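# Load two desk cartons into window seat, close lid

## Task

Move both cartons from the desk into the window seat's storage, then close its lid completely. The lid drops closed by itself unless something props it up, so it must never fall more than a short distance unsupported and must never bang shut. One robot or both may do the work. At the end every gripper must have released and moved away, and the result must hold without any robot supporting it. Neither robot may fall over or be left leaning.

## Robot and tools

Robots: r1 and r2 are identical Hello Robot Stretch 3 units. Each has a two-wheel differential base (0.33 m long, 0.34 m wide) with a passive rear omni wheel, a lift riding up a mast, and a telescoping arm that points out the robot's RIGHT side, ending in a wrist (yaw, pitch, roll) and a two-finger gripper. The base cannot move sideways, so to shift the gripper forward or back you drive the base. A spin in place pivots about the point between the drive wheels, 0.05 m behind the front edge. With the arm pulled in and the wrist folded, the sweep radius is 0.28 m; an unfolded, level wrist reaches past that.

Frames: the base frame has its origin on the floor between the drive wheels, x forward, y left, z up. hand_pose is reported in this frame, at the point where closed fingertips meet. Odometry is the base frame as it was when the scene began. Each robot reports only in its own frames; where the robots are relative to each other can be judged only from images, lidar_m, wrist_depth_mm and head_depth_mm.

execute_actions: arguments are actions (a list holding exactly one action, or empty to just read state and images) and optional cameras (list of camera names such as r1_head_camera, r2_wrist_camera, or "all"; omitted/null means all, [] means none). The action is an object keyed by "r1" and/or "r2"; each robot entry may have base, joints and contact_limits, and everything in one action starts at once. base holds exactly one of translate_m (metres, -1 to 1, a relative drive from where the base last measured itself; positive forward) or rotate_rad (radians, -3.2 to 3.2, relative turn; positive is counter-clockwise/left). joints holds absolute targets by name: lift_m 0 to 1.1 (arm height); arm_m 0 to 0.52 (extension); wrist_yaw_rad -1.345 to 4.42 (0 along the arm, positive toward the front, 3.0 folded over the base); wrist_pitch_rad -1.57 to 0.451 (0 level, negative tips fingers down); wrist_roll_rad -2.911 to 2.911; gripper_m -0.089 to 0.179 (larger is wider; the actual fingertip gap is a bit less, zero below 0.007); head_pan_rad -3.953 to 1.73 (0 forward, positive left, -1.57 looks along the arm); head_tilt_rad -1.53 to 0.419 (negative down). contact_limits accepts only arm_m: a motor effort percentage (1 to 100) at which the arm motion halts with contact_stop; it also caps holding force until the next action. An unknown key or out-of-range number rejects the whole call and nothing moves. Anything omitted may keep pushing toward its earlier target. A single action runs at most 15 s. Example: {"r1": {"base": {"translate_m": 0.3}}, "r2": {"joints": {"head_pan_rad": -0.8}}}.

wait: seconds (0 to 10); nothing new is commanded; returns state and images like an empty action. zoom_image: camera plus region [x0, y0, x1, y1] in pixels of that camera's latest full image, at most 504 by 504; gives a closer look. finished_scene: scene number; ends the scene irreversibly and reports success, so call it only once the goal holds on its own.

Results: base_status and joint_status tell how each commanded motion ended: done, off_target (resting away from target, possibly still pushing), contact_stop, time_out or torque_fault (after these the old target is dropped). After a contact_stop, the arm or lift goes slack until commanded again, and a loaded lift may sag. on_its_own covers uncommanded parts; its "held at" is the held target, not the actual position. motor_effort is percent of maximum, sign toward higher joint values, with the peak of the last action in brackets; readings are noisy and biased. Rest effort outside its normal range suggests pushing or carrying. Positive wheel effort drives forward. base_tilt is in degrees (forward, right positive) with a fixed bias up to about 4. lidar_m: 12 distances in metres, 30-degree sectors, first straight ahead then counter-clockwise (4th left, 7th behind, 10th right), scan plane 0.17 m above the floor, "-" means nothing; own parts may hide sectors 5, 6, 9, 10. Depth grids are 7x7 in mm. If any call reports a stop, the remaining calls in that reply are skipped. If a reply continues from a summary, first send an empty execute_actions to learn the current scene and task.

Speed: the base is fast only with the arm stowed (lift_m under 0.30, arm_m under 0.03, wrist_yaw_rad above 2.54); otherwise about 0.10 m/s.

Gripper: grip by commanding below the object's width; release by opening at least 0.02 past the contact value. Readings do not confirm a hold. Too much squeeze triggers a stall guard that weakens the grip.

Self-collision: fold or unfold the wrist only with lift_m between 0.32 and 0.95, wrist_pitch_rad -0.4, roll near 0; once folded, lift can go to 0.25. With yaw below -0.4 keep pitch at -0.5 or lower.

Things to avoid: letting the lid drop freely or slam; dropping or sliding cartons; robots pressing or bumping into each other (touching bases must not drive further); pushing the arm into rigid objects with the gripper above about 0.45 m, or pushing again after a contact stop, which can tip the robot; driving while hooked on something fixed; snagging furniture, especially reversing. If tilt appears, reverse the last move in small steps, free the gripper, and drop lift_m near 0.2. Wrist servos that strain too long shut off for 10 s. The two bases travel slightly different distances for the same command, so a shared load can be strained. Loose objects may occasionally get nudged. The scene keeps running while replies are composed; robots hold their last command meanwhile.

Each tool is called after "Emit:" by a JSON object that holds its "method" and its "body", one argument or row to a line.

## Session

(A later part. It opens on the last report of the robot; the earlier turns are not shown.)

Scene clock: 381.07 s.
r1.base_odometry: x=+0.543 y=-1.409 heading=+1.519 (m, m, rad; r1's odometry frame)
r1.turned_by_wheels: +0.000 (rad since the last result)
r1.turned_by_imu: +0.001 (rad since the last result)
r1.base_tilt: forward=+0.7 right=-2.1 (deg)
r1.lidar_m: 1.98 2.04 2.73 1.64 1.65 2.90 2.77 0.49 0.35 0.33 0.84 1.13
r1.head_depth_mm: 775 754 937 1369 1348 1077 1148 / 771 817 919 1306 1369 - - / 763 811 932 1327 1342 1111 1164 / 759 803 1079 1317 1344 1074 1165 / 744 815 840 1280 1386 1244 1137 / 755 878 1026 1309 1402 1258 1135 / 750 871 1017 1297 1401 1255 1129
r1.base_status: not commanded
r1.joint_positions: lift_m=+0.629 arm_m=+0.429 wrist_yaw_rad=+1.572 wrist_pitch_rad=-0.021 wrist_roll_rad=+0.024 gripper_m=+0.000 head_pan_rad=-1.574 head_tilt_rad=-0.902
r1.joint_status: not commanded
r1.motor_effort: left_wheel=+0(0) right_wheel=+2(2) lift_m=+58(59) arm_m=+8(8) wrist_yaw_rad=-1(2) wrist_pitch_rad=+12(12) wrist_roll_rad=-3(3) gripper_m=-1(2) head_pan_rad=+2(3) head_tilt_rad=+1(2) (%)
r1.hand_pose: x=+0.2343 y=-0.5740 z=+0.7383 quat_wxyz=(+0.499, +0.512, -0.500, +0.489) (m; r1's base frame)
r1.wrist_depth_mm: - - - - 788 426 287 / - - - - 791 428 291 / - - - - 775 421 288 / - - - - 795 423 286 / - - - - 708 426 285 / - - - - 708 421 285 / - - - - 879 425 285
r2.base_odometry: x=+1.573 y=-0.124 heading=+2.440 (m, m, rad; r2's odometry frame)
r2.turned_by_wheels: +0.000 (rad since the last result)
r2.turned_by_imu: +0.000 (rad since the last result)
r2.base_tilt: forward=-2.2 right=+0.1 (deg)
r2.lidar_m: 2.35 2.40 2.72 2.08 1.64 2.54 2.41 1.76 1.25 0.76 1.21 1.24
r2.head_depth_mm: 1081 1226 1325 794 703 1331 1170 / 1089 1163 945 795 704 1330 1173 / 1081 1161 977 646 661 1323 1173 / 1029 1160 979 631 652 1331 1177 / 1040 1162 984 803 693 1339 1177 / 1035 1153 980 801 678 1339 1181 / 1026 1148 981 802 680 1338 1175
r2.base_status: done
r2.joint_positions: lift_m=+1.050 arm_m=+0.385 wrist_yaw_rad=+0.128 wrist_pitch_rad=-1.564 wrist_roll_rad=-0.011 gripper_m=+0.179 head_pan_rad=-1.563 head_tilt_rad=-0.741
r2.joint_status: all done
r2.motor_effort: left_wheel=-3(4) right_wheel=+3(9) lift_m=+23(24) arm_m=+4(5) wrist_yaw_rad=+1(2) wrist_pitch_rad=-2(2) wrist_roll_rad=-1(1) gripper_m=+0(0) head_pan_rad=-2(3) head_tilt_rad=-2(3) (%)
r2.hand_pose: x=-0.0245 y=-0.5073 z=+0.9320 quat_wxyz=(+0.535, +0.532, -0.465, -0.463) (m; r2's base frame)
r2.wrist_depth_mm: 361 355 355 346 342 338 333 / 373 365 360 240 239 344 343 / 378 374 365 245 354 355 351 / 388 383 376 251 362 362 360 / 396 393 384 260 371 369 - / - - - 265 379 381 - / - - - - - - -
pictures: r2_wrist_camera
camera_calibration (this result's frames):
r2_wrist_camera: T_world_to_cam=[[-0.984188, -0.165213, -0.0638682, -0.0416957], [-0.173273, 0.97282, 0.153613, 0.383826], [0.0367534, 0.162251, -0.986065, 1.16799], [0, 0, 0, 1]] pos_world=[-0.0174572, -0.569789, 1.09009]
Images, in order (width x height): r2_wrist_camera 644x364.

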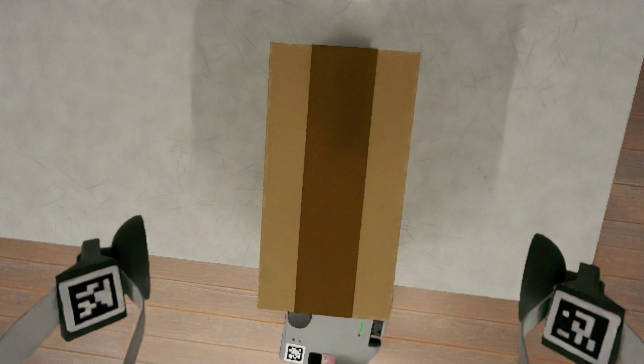

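Emit:
{"method": "execute_actions", "body": {
  "actions": [
    {"r2":{"joints":{"arm_m":0.405,"wrist_yaw_rad":0.10,"lift_m":0.92}}}
  ],
  "cameras": ["r2_wrist_camera"]
}}

Emit:
{"method": "execute_actions", "body": {
  "actions": [
    {"r2":{"joints":{"gripper_m":0.085}}}
  ],
  "cameras": []
}}

Emit:
{"method": "execute_actions", "body": {
  "actions": [
    {"r2":{"joints":{"lift_m":0.96}}}
  ],
  "cameras": ["r2_wrist_camera"]
}}

Scene clock: 392.80 s.
r1.base_odometry: x=+0.543 y=-1.409 heading=+1.519 (m, m, rad; r1's odometry frame)
r1.turned_by_wheels: +0.000 (rad since the last result)
r1.turned_by_imu: +0.001 (rad since the last result)
r1.base_tilt: forward=+0.8 right=-2.2 (deg)
r1.lidar_m: 1.99 2.05 2.72 1.64 1.64 2.91 2.77 0.49 0.35 0.33 0.84 1.13
r1.head_depth_mm: 777 754 936 1370 1344 1077 1148 / 770 817 920 1301 1372 - - / 764 811 930 1329 1347 1113 1164 / 760 806 1073 1312 1341 1077 1162 / 743 812 837 1284 1383 1241 1137 / 754 876 1019 1314 1409 1257 1136 / 748 870 1016 1294 1402 1251 1134
r1.base_status: not commanded
r1.joint_positions: lift_m=+0.629 arm_m=+0.429 wrist_yaw_rad=+1.572 wrist_pitch_rad=-0.021 wrist_roll_rad=+0.024 gripper_m=+0.000 head_pan_rad=-1.574 head_tilt_rad=-0.902
r1.joint_status: not commanded
r1.motor_effort: left_wheel=+0(0) right_wheel=+2(2) lift_m=+59(58) arm_m=+8(8) wrist_yaw_rad=-2(1) wrist_pitch_rad=+12(12) wrist_roll_rad=-3(3) gripper_m=-2(3) head_pan_rad=+2(3) head_tilt_rad=+0(1) (%)
r1.hand_pose: x=+0.2343 y=-0.5740 z=+0.7383 quat_wxyz=(+0.499, +0.512, -0.500, +0.489) (m; r1's base frame)
r1.wrist_depth_mm: - - - - 793 429 288 / - - - - 773 425 289 / - - - - 798 414 288 / - - - - 794 423 284 / - - - - 714 425 290 / - - - - 709 424 288 / - - - - 891 424 289
r2.base_odometry: x=+1.573 y=-0.124 heading=+2.440 (m, m, rad; r2's odometry frame)
r2.turned_by_wheels: +0.000 (rad since the last result)
r2.turned_by_imu: +0.000 (rad since the last result)
r2.base_tilt: forward=-2.2 right=+0.1 (deg)
r2.lidar_m: 2.35 2.41 2.72 2.08 1.64 2.54 2.41 1.76 1.25 0.76 1.21 1.24
r2.head_depth_mm: 1073 - - 795 704 1330 1173 / 1029 1163 972 786 703 1337 1173 / 1026 - 964 646 660 1326 1177 / 1031 1168 835 633 652 1337 1173 / 1047 1163 979 779 691 1338 1180 / 1038 1148 980 802 677 1339 1179 / 1030 1143 983 805 678 1340 1176
r2.base_status: not commanded
r2.joint_positions: lift_m=+0.920 arm_m=+0.405 wrist_yaw_rad=+0.102 wrist_pitch_rad=-1.565 wrist_roll_rad=-0.011 gripper_m=+0.179 head_pan_rad=-1.563 head_tilt_rad=-0.741
r2.joint_status: all done
r2.motor_effort: left_wheel=-3(3) right_wheel=+3(3) lift_m=+14(19) arm_m=+4(5) wrist_yaw_rad=-3(3) wrist_pitch_rad=-1(2) wrist_roll_rad=-1(1) gripper_m=-1(0) head_pan_rad=-2(2) head_tilt_rad=-2(3) (%)
r2.hand_pose: x=-0.0239 y=-0.5271 z=+0.8027 quat_wxyz=(+0.529, +0.526, -0.472, -0.470) (m; r2's base frame)
r2.wrist_depth_mm: 234 230 115 113 112 218 216 / 238 237 118 115 114 223 220 / 245 242 120 118 117 226 225 / 253 248 123 121 119 234 231 / 257 253 126 124 122 237 236 / 263 260 129 127 126 246 240 / - 268 133 130 128 253 -
pictures: r2_wrist_camera
camera_calibration (this result's frames):
r2_wrist_camera: T_world_to_cam=[[-0.988082, -0.140044, -0.0638844, -0.0394959], [-0.148412, 0.976856, 0.154033, 0.425458], [0.0408344, 0.161679, -0.985998, 1.0434], [0, 0, 0, 1]] pos_world=[-0.0184886, -0.589838, 0.960733]
Images, in order (width x height): r2_wrist_camera 644x364.

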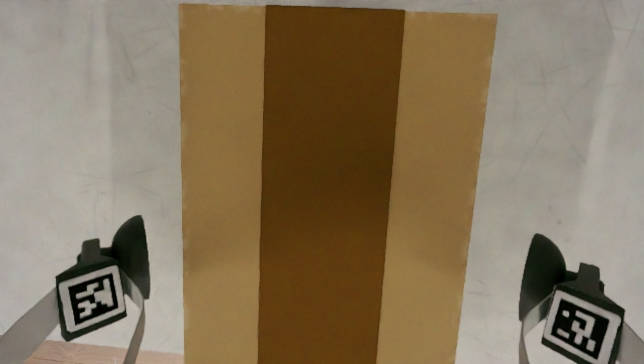

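Scene clock: 394.23 s.
r1.base_odometry: x=+0.543 y=-1.409 heading=+1.519 (m, m, rad; r1's odometry frame)
r1.turned_by_wheels: +0.000 (rad since the last result)
r1.turned_by_imu: +0.000 (rad since the last result)
r1.base_tilt: forward=+0.8 right=-2.1 (deg)
r1.lidar_m: 1.98 2.04 2.72 1.63 1.64 2.91 2.77 0.48 0.35 0.33 0.84 1.13
r1.head_depth_mm: 774 754 933 1364 1352 1078 1145 / 770 815 921 1300 1369 - - / 766 810 931 1333 1338 1108 1165 / 758 806 1075 1313 1337 1078 1161 / 744 811 838 1279 1384 1239 1137 / 753 876 1023 1313 1399 1255 1133 / 750 871 1018 1300 1400 1256 1137
r1.base_status: not commanded
r1.joint_positions: lift_m=+0.629 arm_m=+0.429 wrist_yaw_rad=+1.572 wrist_pitch_rad=-0.021 wrist_roll_rad=+0.024 gripper_m=+0.000 head_pan_rad=-1.574 head_tilt_rad=-0.902
r1.joint_status: not commanded
r1.motor_effort: left_wheel=+0(0) right_wheel=+2(2) lift_m=+59(59) arm_m=+8(8) wrist_yaw_rad=-1(2) wrist_pitch_rad=+12(12) wrist_roll_rad=-3(3) gripper_m=-2(2) head_pan_rad=+2(2) head_tilt_rad=+2(2) (%)
r1.hand_pose: x=+0.2343 y=-0.5740 z=+0.7383 quat_wxyz=(+0.499, +0.512, -0.500, +0.489) (m; r1's base frame)
r1.wrist_depth_mm: - - - - 789 420 290 / - - - - 814 424 290 / - - - - 768 420 289 / - - - - 794 425 284 / - - - - 695 424 289 / - - - - 693 431 288 / - - - - 889 422 284
r2.base_odometry: x=+1.573 y=-0.124 heading=+2.440 (m, m, rad; r2's odometry frame)
r2.turned_by_wheels: +0.000 (rad since the last result)
r2.turned_by_imu: +0.000 (rad since the last result)
r2.base_tilt: forward=-2.2 right=+0.1 (deg)
r2.lidar_m: 2.35 2.41 2.71 2.08 1.64 2.53 2.41 1.76 1.25 0.76 1.21 1.25
r2.head_depth_mm: 1071 - - 795 704 1332 1173 / 1033 1153 974 799 703 1332 1172 / 1023 - 962 630 659 1321 1176 / 1034 1167 947 630 655 1333 1176 / 1047 1160 977 799 692 1335 1175 / 1037 1156 979 805 678 1340 1179 / 1030 1143 983 804 677 1341 1181
r2.base_status: not commanded
r2.joint_positions: lift_m=+0.920 arm_m=+0.405 wrist_yaw_rad=+0.100 wrist_pitch_rad=-1.565 wrist_roll_rad=-0.011 gripper_m=+0.086 head_pan_rad=-1.563 head_tilt_rad=-0.741
r2.joint_status: all done
r2.motor_effort: left_wheel=+3(3) right_wheel=-7(7) lift_m=+15(15) arm_m=+4(4) wrist_yaw_rad=-1(3) wrist_pitch_rad=-2(2) wrist_roll_rad=-1(1) gripper_m=-21(94) head_pan_rad=-4(3) head_tilt_rad=-3(2) (%)
r2.hand_pose: x=-0.0239 y=-0.5271 z=+0.8026 quat_wxyz=(+0.528, +0.526, -0.473, -0.470) (m; r2's base frame)
r2.wrist_depth_mm: 234 231 115 113 111 216 216 / 238 237 117 115 113 221 221 / 245 243 120 117 116 227 225 / 252 248 123 120 119 232 230 / 258 253 126 124 122 237 235 / 265 - 129 127 125 242 240 / 273 268 132 130 128 252 248
pictures: none
No camera images: the call's "cameras" was empty. Leave "cameras" out to get every camera's image.

Scene clock: 395.40 s.
r1.base_odometry: x=+0.543 y=-1.409 heading=+1.519 (m, m, rad; r1's odometry frame)
r1.turned_by_wheels: +0.000 (rad since the last result)
r1.turned_by_imu: +0.000 (rad since the last result)
r1.base_tilt: forward=+1.0 right=-2.1 (deg)
r1.lidar_m: 1.98 2.04 2.73 1.64 1.64 2.90 2.77 0.49 0.35 0.33 0.85 1.13
r1.head_depth_mm: 776 753 937 1371 1351 1080 1144 / 769 816 921 1307 1373 - - / 763 811 935 1329 1351 1113 1163 / 761 804 1075 1315 1343 1077 1166 / 743 811 839 1277 1382 1236 1138 / 754 880 1023 1308 1412 1257 1131 / 750 870 1017 1298 1406 1257 1129
r1.base_status: not commanded
r1.joint_positions: lift_m=+0.629 arm_m=+0.429 wrist_yaw_rad=+1.572 wrist_pitch_rad=-0.021 wrist_roll_rad=+0.024 gripper_m=+0.000 head_pan_rad=-1.574 head_tilt_rad=-0.902
r1.joint_status: not commanded
r1.motor_effort: left_wheel=+0(0) right_wheel=+2(2) lift_m=+59(59) arm_m=+8(8) wrist_yaw_rad=-2(2) wrist_pitch_rad=+12(12) wrist_roll_rad=-3(3) gripper_m=-2(2) head_pan_rad=+2(3) head_tilt_rad=-1(1) (%)
r1.hand_pose: x=+0.2343 y=-0.5740 z=+0.7383 quat_wxyz=(+0.499, +0.512, -0.500, +0.489) (m; r1's base frame)
r1.wrist_depth_mm: - - - - 810 423 288 / - - - - 812 427 288 / - - - - 793 422 291 / - - - - 780 419 287 / - - - - 700 423 289 / - - - - 705 426 287 / - - - - 875 419 286
r2.base_odometry: x=+1.573 y=-0.124 heading=+2.440 (m, m, rad; r2's odometry frame)
r2.turned_by_wheels: +0.000 (rad since the last result)
r2.turned_by_imu: -0.001 (rad since the last result)
r2.base_tilt: forward=-2.1 right=+0.1 (deg)
r2.lidar_m: 2.35 2.41 2.71 2.09 1.64 2.54 2.40 1.76 1.25 0.76 1.21 1.24
r2.head_depth_mm: - - 1034 796 702 1335 1168 / - 1192 973 796 703 1330 1176 / - 1180 942 585 659 1324 1180 / 1052 1158 685 595 661 1335 1176 / 1041 1163 980 779 692 1341 1176 / 1038 1156 982 801 677 1336 1180 / 1030 1141 984 802 678 1338 1180
r2.base_status: not commanded
r2.joint_positions: lift_m=+0.959 arm_m=+0.405 wrist_yaw_rad=+0.100 wrist_pitch_rad=-1.556 wrist_roll_rad=-0.011 gripper_m=+0.086 head_pan_rad=-1.563 head_tilt_rad=-0.741
r2.joint_status: all done
r2.motor_effort: left_wheel=-2(4) right_wheel=+3(7) lift_m=+30(33) arm_m=+4(4) wrist_yaw_rad=-1(0) wrist_pitch_rad=-4(4) wrist_roll_rad=-1(1) gripper_m=-18(21) head_pan_rad=-5(4) head_tilt_rad=-3(2) (%)
r2.hand_pose: x=-0.0237 y=-0.5292 z=+0.8414 quat_wxyz=(+0.530, +0.524, -0.475, -0.468) (m; r2's base frame)
r2.wrist_depth_mm: 272 269 117 114 113 252 251 / 278 277 119 117 114 258 258 / 285 280 122 119 117 262 262 / 293 287 125 122 120 271 270 / 298 296 128 125 123 275 273 / 306 301 131 128 126 278 279 / - - 134 131 129 293 285
pictures: r2_wrist_camera
camera_calibration (this result's frames):
r2_wrist_camera: T_world_to_cam=[[-0.988333, -0.138405, -0.0635679, -0.0364636], [-0.1464, 0.978405, 0.145915, 0.429279], [0.0419997, 0.153519, -0.987253, 1.07868], [0, 0, 0, 1]] pos_world=[-0.0184959, -0.590654, 0.999972]
Images, in order (width x height): r2_wrist_camera 644x364.

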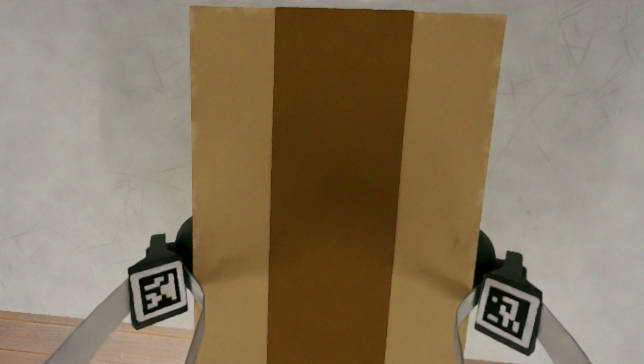

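Emit:
{"method": "execute_actions", "body": {
  "actions": [
    {"r2":{"base":{"rotate_rad":1.48},"joints":{"arm_m":0.06,"wrist_yaw_rad":0,"head_pan_rad":0,"gripper_m":0.08}}}
  ],
  "cameras": []
}}

Emit:
{"method": "execute_actions", "body": {
  "actions": [
    {"r2":{"base":{"translate_m":1.0},"joints":{"lift_m":0.65}}}
  ],
  "cameras": ["r2_nav_camera"]
}}

Scene clock: 405.03 s.
r1.base_odometry: x=+0.543 y=-1.409 heading=+1.519 (m, m, rad; r1's odometry frame)
r1.turned_by_wheels: +0.000 (rad since the last result)
r1.turned_by_imu: +0.001 (rad since the last result)
r1.base_tilt: forward=+1.0 right=-2.1 (deg)
r1.lidar_m: 1.98 2.04 2.72 1.77 1.77 2.91 2.78 0.49 0.35 0.33 0.84 1.13
r1.head_depth_mm: 774 754 935 1373 1348 1078 1150 / 770 817 922 1301 1375 - - / 765 811 931 1327 1345 1112 1166 / 759 803 1078 1309 1343 1079 1160 / 743 811 837 1279 1380 1242 1139 / 753 876 1023 1310 1408 1257 1135 / 751 873 1018 1291 1402 1256 1133
r1.base_status: not commanded
r1.joint_positions: lift_m=+0.629 arm_m=+0.429 wrist_yaw_rad=+1.572 wrist_pitch_rad=-0.021 wrist_roll_rad=+0.024 gripper_m=+0.000 head_pan_rad=-1.574 head_tilt_rad=-0.902
r1.joint_status: not commanded
r1.motor_effort: left_wheel=+0(0) right_wheel=+2(2) lift_m=+59(59) arm_m=+8(8) wrist_yaw_rad=-1(2) wrist_pitch_rad=+12(12) wrist_roll_rad=-3(3) gripper_m=-3(2) head_pan_rad=+2(2) head_tilt_rad=+2(0) (%)
r1.hand_pose: x=+0.2343 y=-0.5740 z=+0.7383 quat_wxyz=(+0.499, +0.512, -0.500, +0.489) (m; r1's base frame)
r1.wrist_depth_mm: - - - - 789 425 289 / - - - - 795 424 290 / - - - - 788 426 292 / - - - - 785 418 291 / - - - - 692 422 287 / - - - - 706 418 287 / - - - - 910 422 287
r2.base_odometry: x=+1.573 y=-0.124 heading=-2.364 (m, m, rad; r2's odometry frame)
r2.turned_by_wheels: +1.480 (rad since the last result)
r2.turned_by_imu: +1.499 (rad since the last result)
r2.base_tilt: forward=-2.1 right=+0.0 (deg)
r2.lidar_m: 2.09 1.64 2.62 2.41 1.97 1.30 0.76 1.19 1.25 2.35 2.37 2.81
r2.head_depth_mm: 2487 2742 2207 1809 1532 1321 1172 / 2459 2701 2217 1816 1546 1331 1175 / 2405 2657 2218 1820 1541 1337 1172 / 2354 2482 2239 1820 1539 1333 1177 / 2251 2193 2232 1828 1547 1333 1178 / 2210 2186 2248 1839 1547 1337 1181 / 2114 2145 1953 1846 1550 1343 1181
r2.base_status: done
r2.joint_positions: lift_m=+0.959 arm_m=+0.060 wrist_yaw_rad=+0.002 wrist_pitch_rad=-1.555 wrist_roll_rad=-0.011 gripper_m=+0.084 head_pan_rad=-0.007 head_tilt_rad=-0.741
r2.joint_status: all done
r2.motor_effort: left_wheel=-2(10) right_wheel=+3(15) lift_m=+30(30) arm_m=-3(5) wrist_yaw_rad=-1(3) wrist_pitch_rad=-5(6) wrist_roll_rad=-1(1) gripper_m=-20(55) head_pan_rad=+3(43) head_tilt_rad=-3(3) (%)
r2.hand_pose: x=-0.0217 y=-0.1852 z=+0.8414 quat_wxyz=(+0.507, +0.499, -0.500, -0.493) (m; r2's base frame)
r2.wrist_depth_mm: - 988 115 113 112 905 909 / - - 118 116 114 931 926 / - - 121 118 116 960 951 / - - 124 121 119 985 972 / - - 127 124 122 994 - / - - 130 128 126 959 956 / - - 135 132 129 - -
pictures: none
No camera images: the call's "cameras" was empty. Leave "cameras" out to get every camera's image.

Scene clock: 416.03 s.
r1.base_odometry: x=+0.543 y=-1.409 heading=+1.519 (m, m, rad; r1's odometry frame)
r1.turned_by_wheels: +0.000 (rad since the last result)
r1.turned_by_imu: +0.001 (rad since the last result)
r1.base_tilt: forward=+0.9 right=-2.1 (deg)
r1.lidar_m: 1.98 2.05 2.73 2.50 0.92 2.90 2.77 0.49 0.35 0.33 0.85 1.13
r1.head_depth_mm: 776 754 933 1364 1346 1080 1148 / 771 816 918 1300 1370 - - / 765 812 931 1329 1337 1113 1165 / 756 804 1075 1313 1339 1077 1162 / 745 812 840 1287 1380 1241 1139 / 754 878 1023 1314 1404 1258 1142 / 748 872 1019 1295 1408 1248 1134
r1.base_status: not commanded
r1.joint_positions: lift_m=+0.629 arm_m=+0.429 wrist_yaw_rad=+1.572 wrist_pitch_rad=-0.021 wrist_roll_rad=+0.024 gripper_m=+0.000 head_pan_rad=-1.574 head_tilt_rad=-0.902
r1.joint_status: not commanded
r1.motor_effort: left_wheel=+0(0) right_wheel=+2(2) lift_m=+59(58) arm_m=+8(9) wrist_yaw_rad=-1(2) wrist_pitch_rad=+12(12) wrist_roll_rad=-3(3) gripper_m=-2(3) head_pan_rad=+3(3) head_tilt_rad=+1(2) (%)
r1.hand_pose: x=+0.2343 y=-0.5740 z=+0.7383 quat_wxyz=(+0.499, +0.512, -0.500, +0.489) (m; r1's base frame)
r1.wrist_depth_mm: - - - - 780 424 290 / - - - - 786 423 288 / - - - - 790 422 286 / - - - - 805 427 287 / - - - - 712 418 291 / - - - - 691 419 288 / - - - - 853 424 287
r2.base_odometry: x=+0.861 y=-0.826 heading=-2.364 (m, m, rad; r2's odometry frame)
r2.turned_by_wheels: +0.000 (rad since the last result)
r2.turned_by_imu: +0.001 (rad since the last result)
r2.base_tilt: forward=-2.2 right=+0.1 (deg)
r2.lidar_m: 1.10 0.93 0.79 2.56 2.58 2.37 1.76 1.93 2.41 2.21 2.22 1.74
r2.head_depth_mm: 1524 1748 2016 1814 1540 1331 1174 / 1493 1705 1991 1820 1537 1329 1176 / 1466 1665 1941 1814 1538 1332 1179 / 1406 1607 1794 1556 1532 1337 1178 / 1342 1481 1832 1480 1546 1340 1179 / 1324 1452 1793 1455 1549 1337 1181 / 1310 1415 1744 1437 1557 1296 1184
r2.base_status: done
r2.joint_positions: lift_m=+0.650 arm_m=+0.060 wrist_yaw_rad=+0.002 wrist_pitch_rad=-1.555 wrist_roll_rad=-0.011 gripper_m=+0.084 head_pan_rad=-0.007 head_tilt_rad=-0.741
r2.joint_status: all done
r2.motor_effort: left_wheel=-3(5) right_wheel=+4(9) lift_m=+21(26) arm_m=-3(3) wrist_yaw_rad=-2(1) wrist_pitch_rad=-5(4) wrist_roll_rad=-1(1) gripper_m=-19(21) head_pan_rad=+3(5) head_tilt_rad=-2(3) (%)
r2.hand_pose: x=-0.0217 y=-0.1852 z=+0.5320 quat_wxyz=(+0.507, +0.499, -0.500, -0.493) (m; r2's base frame)
r2.wrist_depth_mm: 688 667 115 113 111 635 627 / 697 693 118 115 114 655 645 / 708 701 121 118 117 650 659 / 724 724 124 121 119 676 663 / 749 735 127 124 123 688 689 / 748 754 131 128 126 698 698 / 780 770 135 132 130 736 711
pictures: r2_nav_camera (sideways: a quarter turn counterclockwise sets it upright)
camera_calibration (this result's frames):
r2_nav_camera: T_world_to_cam=[[0.644008, -0.026844, 0.764548, -0.956066], [-0.00728157, -0.999554, -0.0289618, 0.0923659], [0.764984, 0.0130845, -0.643916, 0.79077], [0, 0, 0, 1]] pos_world=[0.0114604, 0.0563132, 1.24282]
Images, in order (width x height): r2_nav_camera 672x504.

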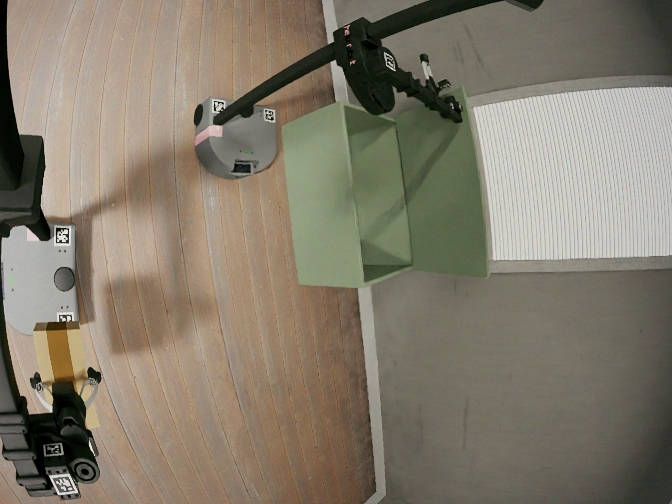

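Emit:
{"method": "execute_actions", "body": {
  "actions": [
    {"r2":{"base":{"translate_m":0.74}}}
  ],
  "cameras": []
}}

Emit:
{"method": "execute_actions", "body": {
  "actions": [
    {"r2":{"base":{"rotate_rad":1.695},"joints":{"head_pan_rad":-1.2,"head_tilt_rad":-1.0}}}
  ],
  "cameras": []
}}

Emit:
{"method": "execute_actions", "body": {
  "actions": [
    {"r2":{"base":{"translate_m":0.22},"joints":{"arm_m":0.42}}}
  ],
  "cameras": ["r2_head_camera","r2_wrist_camera"]
}}

Scene clock: 433.20 s.
r1.base_odometry: x=+0.543 y=-1.409 heading=+1.519 (m, m, rad; r1's odometry frame)
r1.turned_by_wheels: +0.000 (rad since the last result)
r1.turned_by_imu: +0.001 (rad since the last result)
r1.base_tilt: forward=+0.9 right=-2.1 (deg)
r1.lidar_m: 1.98 2.04 2.73 2.50 3.02 2.90 0.52 0.49 0.35 0.33 0.84 1.13
r1.head_depth_mm: 777 753 936 1366 1350 1075 1140 / 771 816 918 1304 1374 - - / 764 812 932 1329 1340 1117 1166 / 758 803 1079 1313 1340 1079 1164 / 743 813 838 1284 1380 1239 1138 / 755 879 1023 1310 1402 1252 1132 / 749 870 1017 1287 1404 1256 1134
r1.base_status: not commanded
r1.joint_positions: lift_m=+0.629 arm_m=+0.429 wrist_yaw_rad=+1.572 wrist_pitch_rad=-0.021 wrist_roll_rad=+0.024 gripper_m=+0.000 head_pan_rad=-1.574 head_tilt_rad=-0.902
r1.joint_status: not commanded
r1.motor_effort: left_wheel=+0(0) right_wheel=+2(2) lift_m=+59(59) arm_m=+9(9) wrist_yaw_rad=-2(2) wrist_pitch_rad=+12(12) wrist_roll_rad=-3(3) gripper_m=-2(2) head_pan_rad=+3(2) head_tilt_rad=+3(1) (%)
r1.hand_pose: x=+0.2343 y=-0.5740 z=+0.7383 quat_wxyz=(+0.499, +0.512, -0.500, +0.489) (m; r1's base frame)
r1.wrist_depth_mm: - - - - 775 421 288 / - - - - 791 423 287 / - - - - 802 425 289 / - - - - 795 430 289 / - - - - 717 422 287 / - - - - 703 426 288 / - - - - 925 425 287
r2.base_odometry: x=+0.333 y=-1.345 heading=-2.364 (m, m, rad; r2's odometry frame)
r2.turned_by_wheels: +0.000 (rad since the last result)
r2.turned_by_imu: +0.001 (rad since the last result)
r2.base_tilt: forward=-2.1 right=+0.1 (deg)
r2.lidar_m: 0.37 0.38 0.47 0.65 0.60 3.14 2.49 2.55 2.29 2.10 1.45 0.94
r2.head_depth_mm: 802 919 1073 1281 1493 1337 1171 / 789 896 1045 1251 1469 1322 1178 / 776 882 1020 1210 1450 1343 1161 / 756 854 853 1129 1339 1196 1044 / 741 839 802 1020 1368 1173 982 / 731 825 801 973 1330 1272 952 / 716 811 779 933 1283 1273 936
r2.base_status: done
r2.joint_positions: lift_m=+0.650 arm_m=+0.060 wrist_yaw_rad=+0.002 wrist_pitch_rad=-1.555 wrist_roll_rad=-0.011 gripper_m=+0.084 head_pan_rad=-0.007 head_tilt_rad=-0.741
r2.joint_status: not commanded
r2.motor_effort: left_wheel=-3(5) right_wheel=+4(10) lift_m=+21(21) arm_m=-3(3) wrist_yaw_rad=-3(2) wrist_pitch_rad=-5(5) wrist_roll_rad=-1(1) gripper_m=-19(19) head_pan_rad=+4(4) head_tilt_rad=-3(3) (%)
r2.hand_pose: x=-0.0217 y=-0.1852 z=+0.5320 quat_wxyz=(+0.507, +0.499, -0.500, -0.493) (m; r2's base frame)
r2.wrist_depth_mm: 675 670 115 113 111 633 622 / 700 685 118 115 113 649 642 / 708 712 120 118 117 653 661 / 730 722 124 121 119 666 682 / 548 670 127 124 122 686 685 / 474 587 131 128 126 686 696 / 451 683 135 131 130 728 698
pictures: none
No camera images: the call's "cameras" was empty. Leave "cameras" out to get every camera's image.

Scene clock: 436.83 s.
r1.base_odometry: x=+0.543 y=-1.409 heading=+1.519 (m, m, rad; r1's odometry frame)
r1.turned_by_wheels: +0.000 (rad since the last result)
r1.turned_by_imu: +0.000 (rad since the last result)
r1.base_tilt: forward=+0.9 right=-2.1 (deg)
r1.lidar_m: 1.99 2.04 2.72 2.50 3.00 2.90 0.64 0.49 0.35 0.33 0.84 1.13
r1.head_depth_mm: 775 754 932 1367 1349 1076 1149 / 768 817 918 1307 1369 - - / 763 810 931 1328 1336 1112 1163 / 759 806 1076 1316 1334 1080 1162 / 744 813 837 1280 1385 1239 1139 / 755 878 1024 1317 1402 1255 1134 / 749 872 1016 1295 1402 1252 1136
r1.base_status: not commanded
r1.joint_positions: lift_m=+0.629 arm_m=+0.429 wrist_yaw_rad=+1.572 wrist_pitch_rad=-0.021 wrist_roll_rad=+0.024 gripper_m=+0.000 head_pan_rad=-1.574 head_tilt_rad=-0.902
r1.joint_status: not commanded
r1.motor_effort: left_wheel=+0(0) right_wheel=+2(2) lift_m=+59(59) arm_m=+8(8) wrist_yaw_rad=-2(2) wrist_pitch_rad=+12(12) wrist_roll_rad=-3(3) gripper_m=-2(1) head_pan_rad=+2(2) head_tilt_rad=+1(2) (%)
r1.hand_pose: x=+0.2343 y=-0.5740 z=+0.7383 quat_wxyz=(+0.499, +0.512, -0.500, +0.489) (m; r1's base frame)
r1.wrist_depth_mm: - - - - 788 424 290 / - - - - 821 420 288 / - - - - 796 419 286 / - - - - 805 429 289 / - - - - 699 420 288 / - - - - 684 428 286 / - - - - 902 422 285
r2.base_odometry: x=+0.333 y=-1.345 heading=-0.669 (m, m, rad; r2's odometry frame)
r2.turned_by_wheels: +1.695 (rad since the last result)
r2.turned_by_imu: +1.717 (rad since the last result)
r2.base_tilt: forward=-2.1 right=+0.0 (deg)
r2.lidar_m: 0.60 2.75 3.01 2.48 2.99 2.19 2.10 1.26 0.39 0.37 0.39 0.52
r2.head_depth_mm: 770 751 1071 1267 1364 - - / 785 792 1170 1383 1297 - 1122 / 792 839 1223 1409 1062 669 637 / 806 888 1287 1418 1108 1223 1123 / 778 945 1362 1417 1139 1224 1122 / 788 1016 1436 1415 1247 1220 1119 / 806 1086 1314 1383 1302 1177 1107
r2.base_status: done
r2.joint_positions: lift_m=+0.650 arm_m=+0.060 wrist_yaw_rad=+0.002 wrist_pitch_rad=-1.555 wrist_roll_rad=-0.011 gripper_m=+0.084 head_pan_rad=-1.193 head_tilt_rad=-0.987
r2.joint_status: all done
r2.motor_effort: left_wheel=-3(10) right_wheel=+4(11) lift_m=+20(20) arm_m=-3(3) wrist_yaw_rad=-2(2) wrist_pitch_rad=-4(5) wrist_roll_rad=-1(1) gripper_m=-20(20) head_pan_rad=-2(43) head_tilt_rad=-4(15) (%)
r2.hand_pose: x=-0.0217 y=-0.1852 z=+0.5320 quat_wxyz=(+0.507, +0.499, -0.500, -0.493) (m; r2's base frame)
r2.wrist_depth_mm: 415 407 115 113 112 628 624 / 699 687 118 115 114 636 632 / 706 705 121 119 117 659 662 / 563 715 124 121 119 673 676 / 578 663 128 125 123 697 694 / 589 664 131 128 126 697 697 / 796 783 134 131 129 735 728
pictures: none
No camera images: the call's "cameras" was empty. Leave "cameras" out to get every camera's image.

Scene clock: 440.70 s.
r1.base_odometry: x=+0.543 y=-1.409 heading=+1.519 (m, m, rad; r1's odometry frame)
r1.turned_by_wheels: +0.000 (rad since the last result)
r1.turned_by_imu: +0.000 (rad since the last result)
r1.base_tilt: forward=+0.9 right=-2.0 (deg)
r1.lidar_m: 1.98 2.04 2.73 2.50 3.00 0.53 0.42 0.48 0.34 0.33 0.84 1.12
r1.head_depth_mm: 776 754 930 1362 1353 1076 1147 / 770 816 919 1307 1375 - - / 764 813 931 1323 1343 1113 1169 / 760 802 1076 1309 1338 1077 1162 / 744 812 838 1286 1378 1241 1139 / 754 878 1025 1308 1395 1248 1136 / 749 869 1017 1294 1404 1249 1136
r1.base_status: not commanded
r1.joint_positions: lift_m=+0.629 arm_m=+0.429 wrist_yaw_rad=+1.572 wrist_pitch_rad=-0.021 wrist_roll_rad=+0.024 gripper_m=+0.000 head_pan_rad=-1.574 head_tilt_rad=-0.902
r1.joint_status: not commanded
r1.motor_effort: left_wheel=+0(0) right_wheel=+2(2) lift_m=+59(59) arm_m=+8(8) wrist_yaw_rad=-2(2) wrist_pitch_rad=+12(12) wrist_roll_rad=-3(3) gripper_m=-3(3) head_pan_rad=+2(3) head_tilt_rad=+3(1) (%)
r1.hand_pose: x=+0.2343 y=-0.5740 z=+0.7383 quat_wxyz=(+0.499, +0.512, -0.500, +0.489) (m; r1's base frame)
r1.wrist_depth_mm: - - - - 790 424 289 / - - - - 786 429 287 / - - - - 789 424 289 / - - - - 778 428 290 / - - - - 698 427 289 / - - - - 710 426 285 / - - - - 911 420 288
r2.base_odometry: x=+0.506 y=-1.482 heading=-0.669 (m, m, rad; r2's odometry frame)
r2.turned_by_wheels: +0.000 (rad since the last result)
r2.turned_by_imu: +0.000 (rad since the last result)
r2.base_tilt: forward=-2.2 right=+0.1 (deg)
r2.lidar_m: 0.39 0.39 3.01 2.46 2.98 2.42 2.31 1.25 0.39 0.37 0.38 0.51
r2.head_depth_mm: 767 723 - 867 1156 1178 - / 783 784 1066 828 973 1197 1145 / 793 830 1217 1399 1070 1206 - / 804 881 1281 1421 1103 1226 1141 / 764 935 1317 1423 1131 1218 1106 / 707 691 1284 1216 1229 1066 1017 / 777 780 1452 1444 1317 1065 979
r2.base_status: done
r2.joint_positions: lift_m=+0.650 arm_m=+0.420 wrist_yaw_rad=+0.001 wrist_pitch_rad=-1.555 wrist_roll_rad=-0.011 gripper_m=+0.084 head_pan_rad=-1.193 head_tilt_rad=-0.987
r2.joint_status: all done
r2.motor_effort: left_wheel=-3(3) right_wheel=+3(11) lift_m=+20(21) arm_m=+4(4) wrist_yaw_rad=-2(2) wrist_pitch_rad=-4(5) wrist_roll_rad=-1(1) gripper_m=-21(21) head_pan_rad=-3(3) head_tilt_rad=-4(3) (%)
r2.hand_pose: x=-0.0216 y=-0.5444 z=+0.5320 quat_wxyz=(+0.507, +0.499, -0.501, -0.494) (m; r2's base frame)
r2.wrist_depth_mm: 558 607 115 113 111 474 376 / 565 617 118 115 113 469 369 / 566 627 121 118 116 465 372 / 582 644 124 121 119 492 368 / 564 660 127 124 123 484 368 / 455 492 130 128 126 456 366 / 356 329 134 132 129 323 345
pictures: r2_head_camera (sideways: a quarter turn clockwise sets it upright), r2_wrist_camera
camera_calibration (this result's frames):
r2_head_camera: T_world_to_cam=[[-0.30817, 0.805498, -0.506167, 0.678311], [0.935925, 0.35207, -0.00954585, 0.00520161], [0.170517, -0.476676, -0.862383, 1.07922], [0, 0, 0, 1]] pos_world=[0.0201411, -0.0337715, 1.27409]
r2_wrist_camera: T_world_to_cam=[[-0.997198, -0.0395174, -0.063525, -0.00259975], [-0.0483901, 0.988272, 0.144835, 0.497614], [0.0570565, 0.147503, -0.987415, 0.772621], [0, 0, 0, 1]] pos_world=[-0.0225959, -0.605845, 0.69066]
Images, in order (width x height): r2_head_camera 896x504, r2_wrist_camera 644x364.

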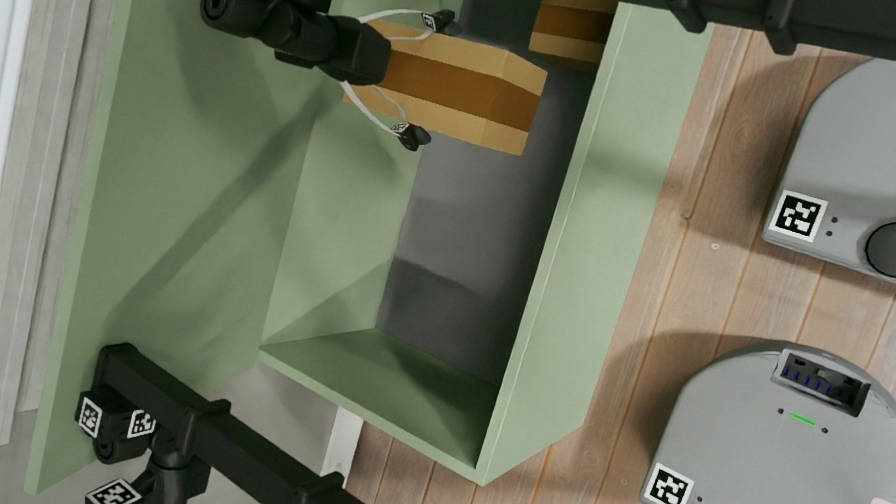

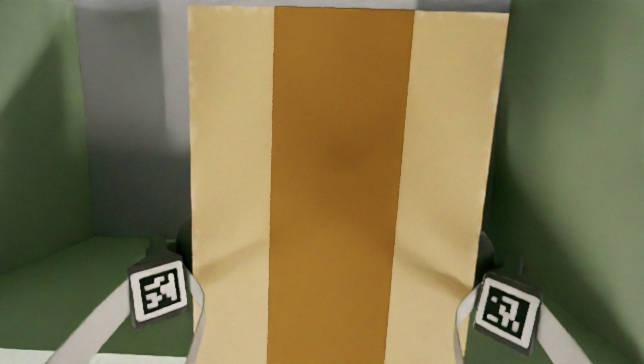

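Emit:
{"method": "execute_actions", "body": {
  "actions": [
    {"r2":{"base":{"translate_m":0.04},"joints":{"lift_m":0.269,"arm_m":0.435}}}
  ],
  "cameras": []
}}

Emit:
{"method": "execute_actions", "body": {
  "actions": [
    {"r2":{"joints":{"gripper_m":0.16}}}
  ],
  "cameras": []
}}

Emit:
{"method": "execute_actions", "body": {
  "actions": [
    {"r2":{"joints":{"lift_m":0.58}}}
  ],
  "cameras": ["r2_wrist_camera"]
}}

Emit:
{"method": "execute_actions", "body": {
  "actions": [
    {"r2":{"base":{"translate_m":-0.25},"joints":{"arm_m":0.0,"head_pan_rad":-0.7,"head_tilt_rad":-0.7}},"r1":{"joints":{"arm_m":0.39}}}
  ],
  "cameras": []
}}

Emit:
{"method": "execute_actions", "body": {
  "actions": [
    {"r1":{"joints":{"arm_m":0.345}}}
  ],
  "cameras": []
}}

Emit:
{"method": "execute_actions", "body": {
  "actions": [
    {"r1":{"joints":{"arm_m":0.30,"lift_m":0.62}}}
  ],
  "cameras": ["r2_head_camera"]
}}

Scene clock: 456.53 s.
r1.base_odometry: x=+0.543 y=-1.409 heading=+1.519 (m, m, rad; r1's odometry frame)
r1.turned_by_wheels: +0.000 (rad since the last result)
r1.turned_by_imu: +0.001 (rad since the last result)
r1.base_tilt: forward=+0.7 right=-2.2 (deg)
r1.lidar_m: 1.99 2.04 2.73 2.50 3.02 0.49 0.38 0.49 0.35 0.33 0.85 1.13
r1.head_depth_mm: 776 753 933 1357 1198 1080 1147 / 768 816 922 1309 1366 - - / 765 813 934 1330 1341 1114 1163 / 758 804 1077 1315 1335 1078 1163 / 744 810 838 1285 1379 1241 1136 / 754 878 1022 1309 1403 1253 1138 / 747 869 1013 1295 1397 1252 1132
r1.base_status: not commanded
r1.joint_positions: lift_m=+0.629 arm_m=+0.429 wrist_yaw_rad=+1.572 wrist_pitch_rad=-0.021 wrist_roll_rad=+0.024 gripper_m=+0.000 head_pan_rad=-1.574 head_tilt_rad=-0.902
r1.joint_status: not commanded
r1.motor_effort: left_wheel=+0(0) right_wheel=+2(2) lift_m=+59(59) arm_m=+9(8) wrist_yaw_rad=-1(2) wrist_pitch_rad=+12(12) wrist_roll_rad=-3(3) gripper_m=-2(3) head_pan_rad=+2(2) head_tilt_rad=+3(1) (%)
r1.hand_pose: x=+0.2343 y=-0.5740 z=+0.7383 quat_wxyz=(+0.499, +0.512, -0.500, +0.489) (m; r1's base frame)
r1.wrist_depth_mm: - - - - 781 417 290 / - - - - 786 420 290 / - - - - 798 428 285 / - - - - 820 426 287 / - - - - 713 417 290 / - - - - 723 419 288 / - - - - 910 424 284
r2.base_odometry: x=+0.537 y=-1.506 heading=-0.669 (m, m, rad; r2's odometry frame)
r2.turned_by_wheels: +0.000 (rad since the last result)
r2.turned_by_imu: -0.001 (rad since the last result)
r2.base_tilt: forward=-2.1 right=+0.1 (deg)
r2.lidar_m: 0.35 0.35 3.03 2.46 2.99 2.45 2.36 1.26 0.38 0.37 0.38 0.51
r2.head_depth_mm: 767 740 1051 1315 1147 1176 1121 / 783 780 1158 1368 1148 1189 - / 792 824 1221 1398 1064 1208 - / 803 877 1275 1418 1104 1223 1147 / 736 923 1273 1396 1129 1225 1084 / 727 651 1355 1149 1256 1066 993 / 940 818 560 1472 1342 1067 980
r2.base_status: done
r2.joint_positions: lift_m=+0.269 arm_m=+0.435 wrist_yaw_rad=+0.001 wrist_pitch_rad=-1.555 wrist_roll_rad=-0.011 gripper_m=+0.084 head_pan_rad=-1.193 head_tilt_rad=-0.987
r2.joint_status: all done
r2.motor_effort: left_wheel=-3(4) right_wheel=+3(10) lift_m=+20(20) arm_m=+4(5) wrist_yaw_rad=+0(1) wrist_pitch_rad=-5(5) wrist_roll_rad=-1(1) gripper_m=-21(19) head_pan_rad=-2(5) head_tilt_rad=-4(4) (%)
r2.hand_pose: x=-0.0216 y=-0.5595 z=+0.1510 quat_wxyz=(+0.507, +0.499, -0.501, -0.494) (m; r2's base frame)
r2.wrist_depth_mm: 238 236 115 113 111 221 221 / 244 240 117 114 113 225 226 / 249 247 120 118 116 230 229 / 256 252 124 121 119 236 192 / 262 257 127 124 122 243 192 / 268 265 131 128 126 239 191 / 276 271 134 132 129 258 182
pictures: none
No camera images: the call's "cameras" was empty. Leave "cameras" out to get every camera's image.

Scene clock: 457.80 s.
r1.base_odometry: x=+0.543 y=-1.409 heading=+1.519 (m, m, rad; r1's odometry frame)
r1.turned_by_wheels: +0.000 (rad since the last result)
r1.turned_by_imu: +0.000 (rad since the last result)
r1.base_tilt: forward=+0.7 right=-2.3 (deg)
r1.lidar_m: 1.98 2.04 2.73 2.51 3.01 0.49 0.38 0.49 0.35 0.33 0.84 1.13
r1.head_depth_mm: 777 753 934 1357 1196 1075 1145 / 769 817 918 1309 1371 - - / 764 812 931 1330 1343 1115 1163 / 759 801 1079 1317 1344 1078 1165 / 744 812 838 1282 1383 1243 1141 / 753 876 1022 1314 1398 1256 1138 / 748 871 1017 1292 1400 1255 1132
r1.base_status: not commanded
r1.joint_positions: lift_m=+0.629 arm_m=+0.429 wrist_yaw_rad=+1.572 wrist_pitch_rad=-0.021 wrist_roll_rad=+0.024 gripper_m=+0.000 head_pan_rad=-1.574 head_tilt_rad=-0.902
r1.joint_status: not commanded
r1.motor_effort: left_wheel=+0(0) right_wheel=+2(2) lift_m=+59(59) arm_m=+9(9) wrist_yaw_rad=-2(2) wrist_pitch_rad=+12(12) wrist_roll_rad=-3(3) gripper_m=-2(3) head_pan_rad=+2(2) head_tilt_rad=+1(1) (%)
r1.hand_pose: x=+0.2343 y=-0.5740 z=+0.7383 quat_wxyz=(+0.499, +0.512, -0.500, +0.489) (m; r1's base frame)
r1.wrist_depth_mm: - - - - 805 422 289 / - - - - 785 430 289 / - - - - 791 426 288 / - - - - 765 420 288 / - - - - 695 416 289 / - - - - 694 423 289 / - - - - 917 419 286
r2.base_odometry: x=+0.537 y=-1.506 heading=-0.669 (m, m, rad; r2's odometry frame)
r2.turned_by_wheels: +0.000 (rad since the last result)
r2.turned_by_imu: +0.000 (rad since the last result)
r2.base_tilt: forward=-2.2 right=+0.1 (deg)
r2.lidar_m: 0.35 0.35 3.03 2.46 2.99 2.45 2.36 1.26 0.38 0.37 0.38 0.51
r2.head_depth_mm: 768 740 1048 1310 1153 1173 1120 / 780 781 1161 1361 1152 1193 - / 793 826 1220 1405 1058 1210 - / 805 878 1275 1413 1106 1229 1146 / 737 921 1274 1391 1130 1221 1086 / 729 652 1355 1146 1257 1068 993 / 937 820 560 1471 1343 1068 978
r2.base_status: not commanded
r2.joint_positions: lift_m=+0.269 arm_m=+0.435 wrist_yaw_rad=+0.001 wrist_pitch_rad=-1.563 wrist_roll_rad=-0.011 gripper_m=+0.160 head_pan_rad=-1.193 head_tilt_rad=-0.987
r2.joint_status: all done
r2.motor_effort: left_wheel=-3(4) right_wheel=+4(5) lift_m=+20(21) arm_m=+4(4) wrist_yaw_rad=+0(0) wrist_pitch_rad=-2(5) wrist_roll_rad=-1(1) gripper_m=+1(83) head_pan_rad=-4(3) head_tilt_rad=-4(4) (%)
r2.hand_pose: x=-0.0216 y=-0.5574 z=+0.1512 quat_wxyz=(+0.505, +0.501, -0.499, -0.496) (m; r2's base frame)
r2.wrist_depth_mm: 239 237 121 119 117 223 221 / 245 242 123 120 119 227 225 / 251 248 126 123 122 232 228 / 257 253 129 127 125 238 192 / 264 259 132 129 128 244 192 / 272 - 135 132 131 249 182 / 278 273 139 136 134 258 174
pictures: none
No camera images: the call's "cameras" was empty. Leave "cameras" out to get every camera's image.

Scene clock: 461.47 s.
r1.base_odometry: x=+0.543 y=-1.409 heading=+1.519 (m, m, rad; r1's odometry frame)
r1.turned_by_wheels: +0.000 (rad since the last result)
r1.turned_by_imu: +0.000 (rad since the last result)
r1.base_tilt: forward=+0.9 right=-2.1 (deg)
r1.lidar_m: 1.98 2.04 2.73 2.50 3.02 0.49 0.38 0.49 0.35 0.33 0.84 1.13
r1.head_depth_mm: 776 755 935 1322 1239 1077 1145 / 771 815 921 1305 1372 - - / 765 812 931 1330 1345 1111 1166 / 761 805 1080 1310 1344 1079 1167 / 743 812 839 1288 1379 1238 1137 / 752 878 1020 1311 1404 1255 1131 / 748 870 1015 1296 1405 1246 1130
r1.base_status: not commanded
r1.joint_positions: lift_m=+0.629 arm_m=+0.429 wrist_yaw_rad=+1.572 wrist_pitch_rad=-0.021 wrist_roll_rad=+0.024 gripper_m=+0.000 head_pan_rad=-1.574 head_tilt_rad=-0.902
r1.joint_status: not commanded
r1.motor_effort: left_wheel=+0(0) right_wheel=+2(2) lift_m=+60(59) arm_m=+9(8) wrist_yaw_rad=-2(1) wrist_pitch_rad=+12(12) wrist_roll_rad=-3(3) gripper_m=-3(3) head_pan_rad=+3(1) head_tilt_rad=+1(3) (%)
r1.hand_pose: x=+0.2343 y=-0.5740 z=+0.7383 quat_wxyz=(+0.499, +0.512, -0.500, +0.489) (m; r1's base frame)
r1.wrist_depth_mm: - - - - 796 424 289 / - - - - 801 424 286 / - - - - 809 429 289 / - - - - 795 427 291 / - - - - 698 420 290 / - - - - 710 425 286 / - - - - 882 410 284
r2.base_odometry: x=+0.537 y=-1.506 heading=-0.669 (m, m, rad; r2's odometry frame)
r2.turned_by_wheels: +0.000 (rad since the last result)
r2.turned_by_imu: +0.000 (rad since the last result)
r2.base_tilt: forward=-2.2 right=+0.1 (deg)
r2.lidar_m: 0.35 0.35 3.03 2.46 3.00 2.46 2.36 1.26 0.38 0.37 0.38 0.51
r2.head_depth_mm: 767 739 - 1348 1239 1088 - / 782 781 1096 1389 1170 1191 1150 / 794 828 1218 1397 1070 1210 - / 805 877 1275 1413 1105 1222 1144 / 737 922 1272 1396 1126 1226 1084 / 729 652 1348 1147 1259 1068 994 / 940 821 560 1469 1337 1068 979
r2.base_status: not commanded
r2.joint_positions: lift_m=+0.580 arm_m=+0.435 wrist_yaw_rad=+0.001 wrist_pitch_rad=-1.564 wrist_roll_rad=-0.011 gripper_m=+0.160 head_pan_rad=-1.193 head_tilt_rad=-0.987
r2.joint_status: all done
r2.motor_effort: left_wheel=-3(3) right_wheel=+3(4) lift_m=+24(26) arm_m=+4(4) wrist_yaw_rad=+0(1) wrist_pitch_rad=-2(2) wrist_roll_rad=-1(1) gripper_m=+1(0) head_pan_rad=-1(3) head_tilt_rad=-4(4) (%)
r2.hand_pose: x=-0.0216 y=-0.5572 z=+0.4620 quat_wxyz=(+0.505, +0.501, -0.498, -0.496) (m; r2's base frame)
r2.wrist_depth_mm: 516 546 532 520 515 505 427 / 512 552 540 533 532 518 427 / 519 563 549 430 534 524 425 / 526 575 569 443 544 430 421 / 530 592 583 453 560 442 414 / 478 - 498 495 497 507 393 / 363 351 364 370 372 359 366
pictures: r2_wrist_camera
camera_calibration (this result's frames):
r2_wrist_camera: T_world_to_cam=[[-0.997198, -0.0389817, -0.0638502, -0.00710878], [-0.0483901, 0.987017, 0.153155, 0.51591], [0.0570509, 0.155816, -0.986137, 0.709409], [0, 0, 0, 1]] pos_world=[-0.0225964, -0.620026, 0.620106]
Images, in order (width x height): r2_wrist_camera 644x364.

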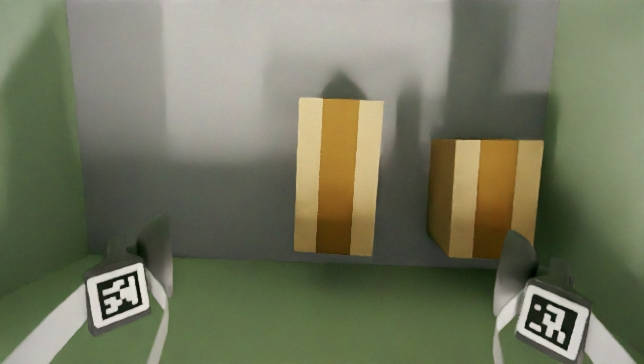

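Scene clock: 465.87 s.
r1.base_odometry: x=+0.543 y=-1.409 heading=+1.519 (m, m, rad; r1's odometry frame)
r1.turned_by_wheels: +0.000 (rad since the last result)
r1.turned_by_imu: +0.001 (rad since the last result)
r1.base_tilt: forward=+0.9 right=-2.0 (deg)
r1.lidar_m: 1.98 2.04 2.73 2.50 3.02 2.91 0.63 0.49 0.35 0.33 0.84 1.13
r1.head_depth_mm: 775 872 872 1363 1238 1048 1149 / 769 867 856 1325 1367 - - / 765 860 874 1353 1339 1101 1160 / 757 856 721 1314 1341 1074 1164 / 744 860 793 1323 1382 1243 1138 / 753 877 1024 1340 1400 1252 1137 / 749 871 1015 1317 1403 1254 1133
r1.base_status: not commanded
r1.joint_positions: lift_m=+0.629 arm_m=+0.390 wrist_yaw_rad=+1.572 wrist_pitch_rad=-0.021 wrist_roll_rad=+0.024 gripper_m=+0.000 head_pan_rad=-1.574 head_tilt_rad=-0.902
r1.joint_status: all done
r1.motor_effort: left_wheel=+0(0) right_wheel=+2(2) lift_m=+60(59) arm_m=+2(5) wrist_yaw_rad=-1(1) wrist_pitch_rad=+12(12) wrist_roll_rad=-3(3) gripper_m=-3(2) head_pan_rad=+2(2) head_tilt_rad=+1(1) (%)
r1.hand_pose: x=+0.2343 y=-0.5345 z=+0.7383 quat_wxyz=(+0.499, +0.512, -0.500, +0.489) (m; r1's base frame)
r1.wrist_depth_mm: - - - - 932 504 336 / - - - - 915 494 333 / - - - - 900 503 334 / - - - - 903 486 334 / - - - - 828 488 334 / - - - - 816 495 330 / - - - - - 492 336
r2.base_odometry: x=+0.341 y=-1.351 heading=-0.669 (m, m, rad; r2's odometry frame)
r2.turned_by_wheels: +0.000 (rad since the last result)
r2.turned_by_imu: -0.001 (rad since the last result)
r2.base_tilt: forward=-2.1 right=+0.0 (deg)
r2.lidar_m: 0.59 2.73 3.01 2.49 2.98 2.20 2.11 1.26 0.39 0.37 0.39 0.52
r2.head_depth_mm: 844 929 950 975 1301 1232 1104 / 914 995 909 1203 1434 1279 918 / 1000 1117 945 1393 1475 1269 1113 / 1105 1234 871 1587 1402 1097 1194 / 1224 1400 985 1830 1169 1306 1193 / 1375 1607 1886 1809 1587 1368 1055 / 1561 1865 2224 1754 1594 1368 1042
r2.base_status: done
r2.joint_positions: lift_m=+0.580 arm_m=+0.001 wrist_yaw_rad=+0.001 wrist_pitch_rad=-1.565 wrist_roll_rad=-0.011 gripper_m=+0.160 head_pan_rad=-0.707 head_tilt_rad=-0.704
r2.joint_status: all done
r2.motor_effort: left_wheel=-2(8) right_wheel=+3(4) lift_m=+24(24) arm_m=-3(1) wrist_yaw_rad=-1(1) wrist_pitch_rad=-1(2) wrist_roll_rad=-1(1) gripper_m=+0(0) head_pan_rad=+4(32) head_tilt_rad=+2(16) (%)
r2.hand_pose: x=-0.0216 y=-0.1237 z=+0.4620 quat_wxyz=(+0.504, +0.501, -0.498, -0.496) (m; r2's base frame)
r2.wrist_depth_mm: 606 598 592 584 575 572 562 / 618 615 608 593 591 578 576 / 577 634 617 608 600 599 584 / 515 640 631 - - 610 600 / 536 652 651 - - 621 607 / 518 - 668 - - - 627 / 711 692 684 - - 652 630
pictures: none
No camera images: the call's "cameras" was empty. Leave "cameras" out to get every camera's image.

Scene clock: 467.30 s.
r1.base_odometry: x=+0.543 y=-1.409 heading=+1.519 (m, m, rad; r1's odometry frame)
r1.turned_by_wheels: +0.000 (rad since the last result)
r1.turned_by_imu: +0.000 (rad since the last result)
r1.base_tilt: forward=+0.9 right=-2.2 (deg)
r1.lidar_m: 1.98 2.04 2.73 2.50 3.00 2.90 0.63 0.49 0.35 0.33 0.84 1.13
r1.head_depth_mm: 776 913 851 1367 1238 1038 1144 / 769 888 829 1352 1367 - - / 764 880 991 1324 1338 1111 1162 / 760 873 984 1358 1338 1076 1163 / 744 865 977 1371 1383 1238 1137 / 753 880 1047 1363 1403 1255 1135 / 749 871 1039 1344 1404 1257 1132
r1.base_status: not commanded
r1.joint_positions: lift_m=+0.629 arm_m=+0.345 wrist_yaw_rad=+1.572 wrist_pitch_rad=-0.021 wrist_roll_rad=+0.024 gripper_m=+0.000 head_pan_rad=-1.574 head_tilt_rad=-0.902
r1.joint_status: all done
r1.motor_effort: left_wheel=+0(0) right_wheel=+2(2) lift_m=+58(59) arm_m=+3(4) wrist_yaw_rad=-2(2) wrist_pitch_rad=+12(12) wrist_roll_rad=-3(3) gripper_m=-2(2) head_pan_rad=+3(3) head_tilt_rad=+2(2) (%)
r1.hand_pose: x=+0.2343 y=-0.4895 z=+0.7383 quat_wxyz=(+0.499, +0.512, -0.500, +0.489) (m; r1's base frame)
r1.wrist_depth_mm: - - - - - 564 390 / - - - - - 576 382 / - - - - - 576 391 / - - - - - 572 386 / - - - - 955 567 396 / - - - - 949 560 384 / - - - - - 576 389
r2.base_odometry: x=+0.341 y=-1.351 heading=-0.669 (m, m, rad; r2's odometry frame)
r2.turned_by_wheels: +0.000 (rad since the last result)
r2.turned_by_imu: +0.000 (rad since the last result)
r2.base_tilt: forward=-2.2 right=+0.2 (deg)
r2.lidar_m: 0.59 2.73 3.02 2.49 2.99 2.20 2.10 1.26 0.39 0.37 0.39 0.52
r2.head_depth_mm: 847 929 1027 892 1296 1236 1114 / 912 996 1085 1180 1438 1292 921 / 1002 1111 1032 1390 1475 1265 1114 / 1105 1248 873 1588 1408 1093 1195 / 1225 1406 929 1822 1165 1309 1196 / 1378 1596 1877 1812 1590 1369 1054 / 1567 1868 2219 706 1595 1363 1048
r2.base_status: not commanded
r2.joint_positions: lift_m=+0.580 arm_m=+0.001 wrist_yaw_rad=+0.001 wrist_pitch_rad=-1.565 wrist_roll_rad=-0.011 gripper_m=+0.160 head_pan_rad=-0.707 head_tilt_rad=-0.704
r2.joint_status: not commanded
r2.motor_effort: left_wheel=-3(2) right_wheel=+3(3) lift_m=+24(23) arm_m=-3(3) wrist_yaw_rad=-1(1) wrist_pitch_rad=-1(2) wrist_roll_rad=-1(1) gripper_m=+0(0) head_pan_rad=+3(4) head_tilt_rad=+2(2) (%)
r2.hand_pose: x=-0.0216 y=-0.1237 z=+0.4620 quat_wxyz=(+0.504, +0.501, -0.498, -0.496) (m; r2's base frame)
r2.wrist_depth_mm: 603 594 587 585 574 573 563 / 628 612 605 594 591 574 572 / 576 631 620 618 606 595 589 / 515 646 640 - - 610 593 / 542 653 645 - - 618 618 / 519 - 665 - - - 625 / 705 695 681 - - 657 643
pictures: none
No camera images: the call's "cameras" was empty. Leave "cameras" out to get every camera's image.

Scene clock: 468.73 s.
r1.base_odometry: x=+0.543 y=-1.409 heading=+1.519 (m, m, rad; r1's odometry frame)
r1.turned_by_wheels: +0.000 (rad since the last result)
r1.turned_by_imu: +0.000 (rad since the last result)
r1.base_tilt: forward=+0.8 right=-2.0 (deg)
r1.lidar_m: 1.98 2.04 2.73 2.50 3.03 2.90 0.63 0.49 0.35 0.33 0.84 1.13
r1.head_depth_mm: 776 914 1032 1367 1233 1071 1147 / 771 890 1003 1328 1369 - - / 765 881 1024 1374 1343 1105 1167 / 758 872 1010 1418 1337 1074 1160 / 745 864 1005 1222 1377 1241 1138 / 752 876 1053 1358 1404 1256 1132 / 750 872 1041 1319 1398 1252 1138
r1.base_status: not commanded
r1.joint_positions: lift_m=+0.620 arm_m=+0.300 wrist_yaw_rad=+1.571 wrist_pitch_rad=-0.021 wrist_roll_rad=+0.024 gripper_m=+0.000 head_pan_rad=-1.574 head_tilt_rad=-0.902
r1.joint_status: all done
r1.motor_effort: left_wheel=+0(0) right_wheel=+3(4) lift_m=+27(50) arm_m=+2(3) wrist_yaw_rad=-2(2) wrist_pitch_rad=+12(12) wrist_roll_rad=-3(3) gripper_m=-3(2) head_pan_rad=+2(2) head_tilt_rad=+1(2) (%)
r1.hand_pose: x=+0.2343 y=-0.4446 z=+0.7295 quat_wxyz=(+0.500, +0.511, -0.500, +0.489) (m; r1's base frame)
r1.wrist_depth_mm: - - - - - 642 436 / - - - - - 646 435 / - - - - - 640 441 / - - - - - 657 443 / - - - - - 629 441 / - - - - - 651 449 / - - - - - 620 437
r2.base_odometry: x=+0.341 y=-1.351 heading=-0.669 (m, m, rad; r2's odometry frame)
r2.turned_by_wheels: +0.000 (rad since the last result)
r2.turned_by_imu: +0.000 (rad since the last result)
r2.base_tilt: forward=-2.1 right=+0.0 (deg)
r2.lidar_m: 0.59 2.73 3.03 2.49 2.97 2.20 2.11 1.26 0.39 0.37 0.39 0.52
r2.head_depth_mm: 846 934 1034 1049 1294 1240 1108 / 909 998 1141 1174 1432 1295 917 / 1004 1109 1226 1388 1483 1266 1115 / 1107 1241 1307 1596 1413 1094 1188 / 1225 1407 905 1818 1168 1315 1195 / 1374 1594 1822 1756 1581 1363 1051 / 1566 1865 2230 1761 1599 1371 1049
r2.base_status: not commanded
r2.joint_positions: lift_m=+0.580 arm_m=+0.001 wrist_yaw_rad=+0.001 wrist_pitch_rad=-1.565 wrist_roll_rad=-0.011 gripper_m=+0.160 head_pan_rad=-0.707 head_tilt_rad=-0.704
r2.joint_status: not commanded
r2.motor_effort: left_wheel=-2(2) right_wheel=+3(4) lift_m=+24(24) arm_m=-3(3) wrist_yaw_rad=+0(1) wrist_pitch_rad=-1(1) wrist_roll_rad=-1(1) gripper_m=+0(0) head_pan_rad=+4(3) head_tilt_rad=+2(2) (%)
r2.hand_pose: x=-0.0216 y=-0.1237 z=+0.4620 quat_wxyz=(+0.504, +0.501, -0.498, -0.496) (m; r2's base frame)
r2.wrist_depth_mm: 605 603 596 584 566 567 556 / 626 614 606 600 590 573 572 / 567 628 621 605 600 592 588 / 516 639 635 - - 608 601 / 534 644 648 - - 606 615 / 513 - 656 - - - 622 / 705 694 696 - - 658 651
pictures: r2_head_camera (sideways: a quarter turn clockwise sets it upright)
camera_calibration (this result's frames):
r2_head_camera: T_world_to_cam=[[-0.515368, 0.453944, -0.726864, 0.967126], [0.66431, 0.747445, -0.00421811, -0.0000751166], [0.541376, -0.485037, -0.686769, 0.848613], [0, 0, 0, 1]] pos_world=[0.0390565, -0.0273559, 1.28577]
Images, in order (width x height): r2_head_camera 896x504.

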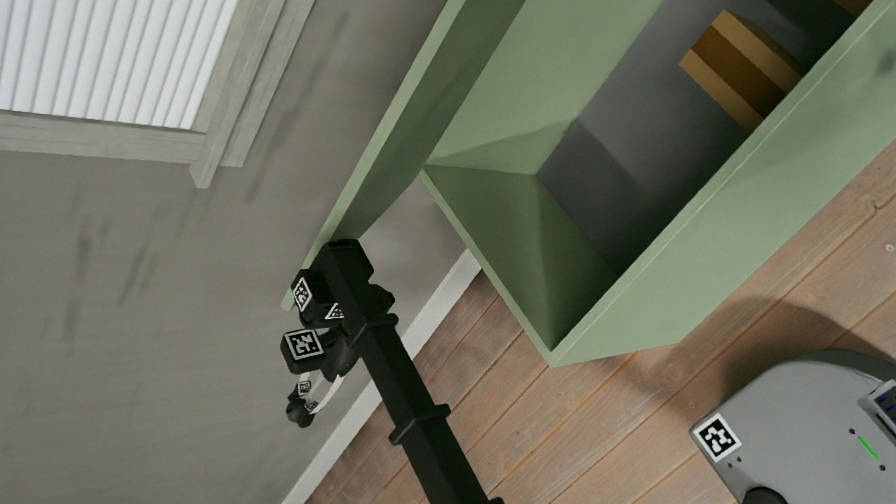

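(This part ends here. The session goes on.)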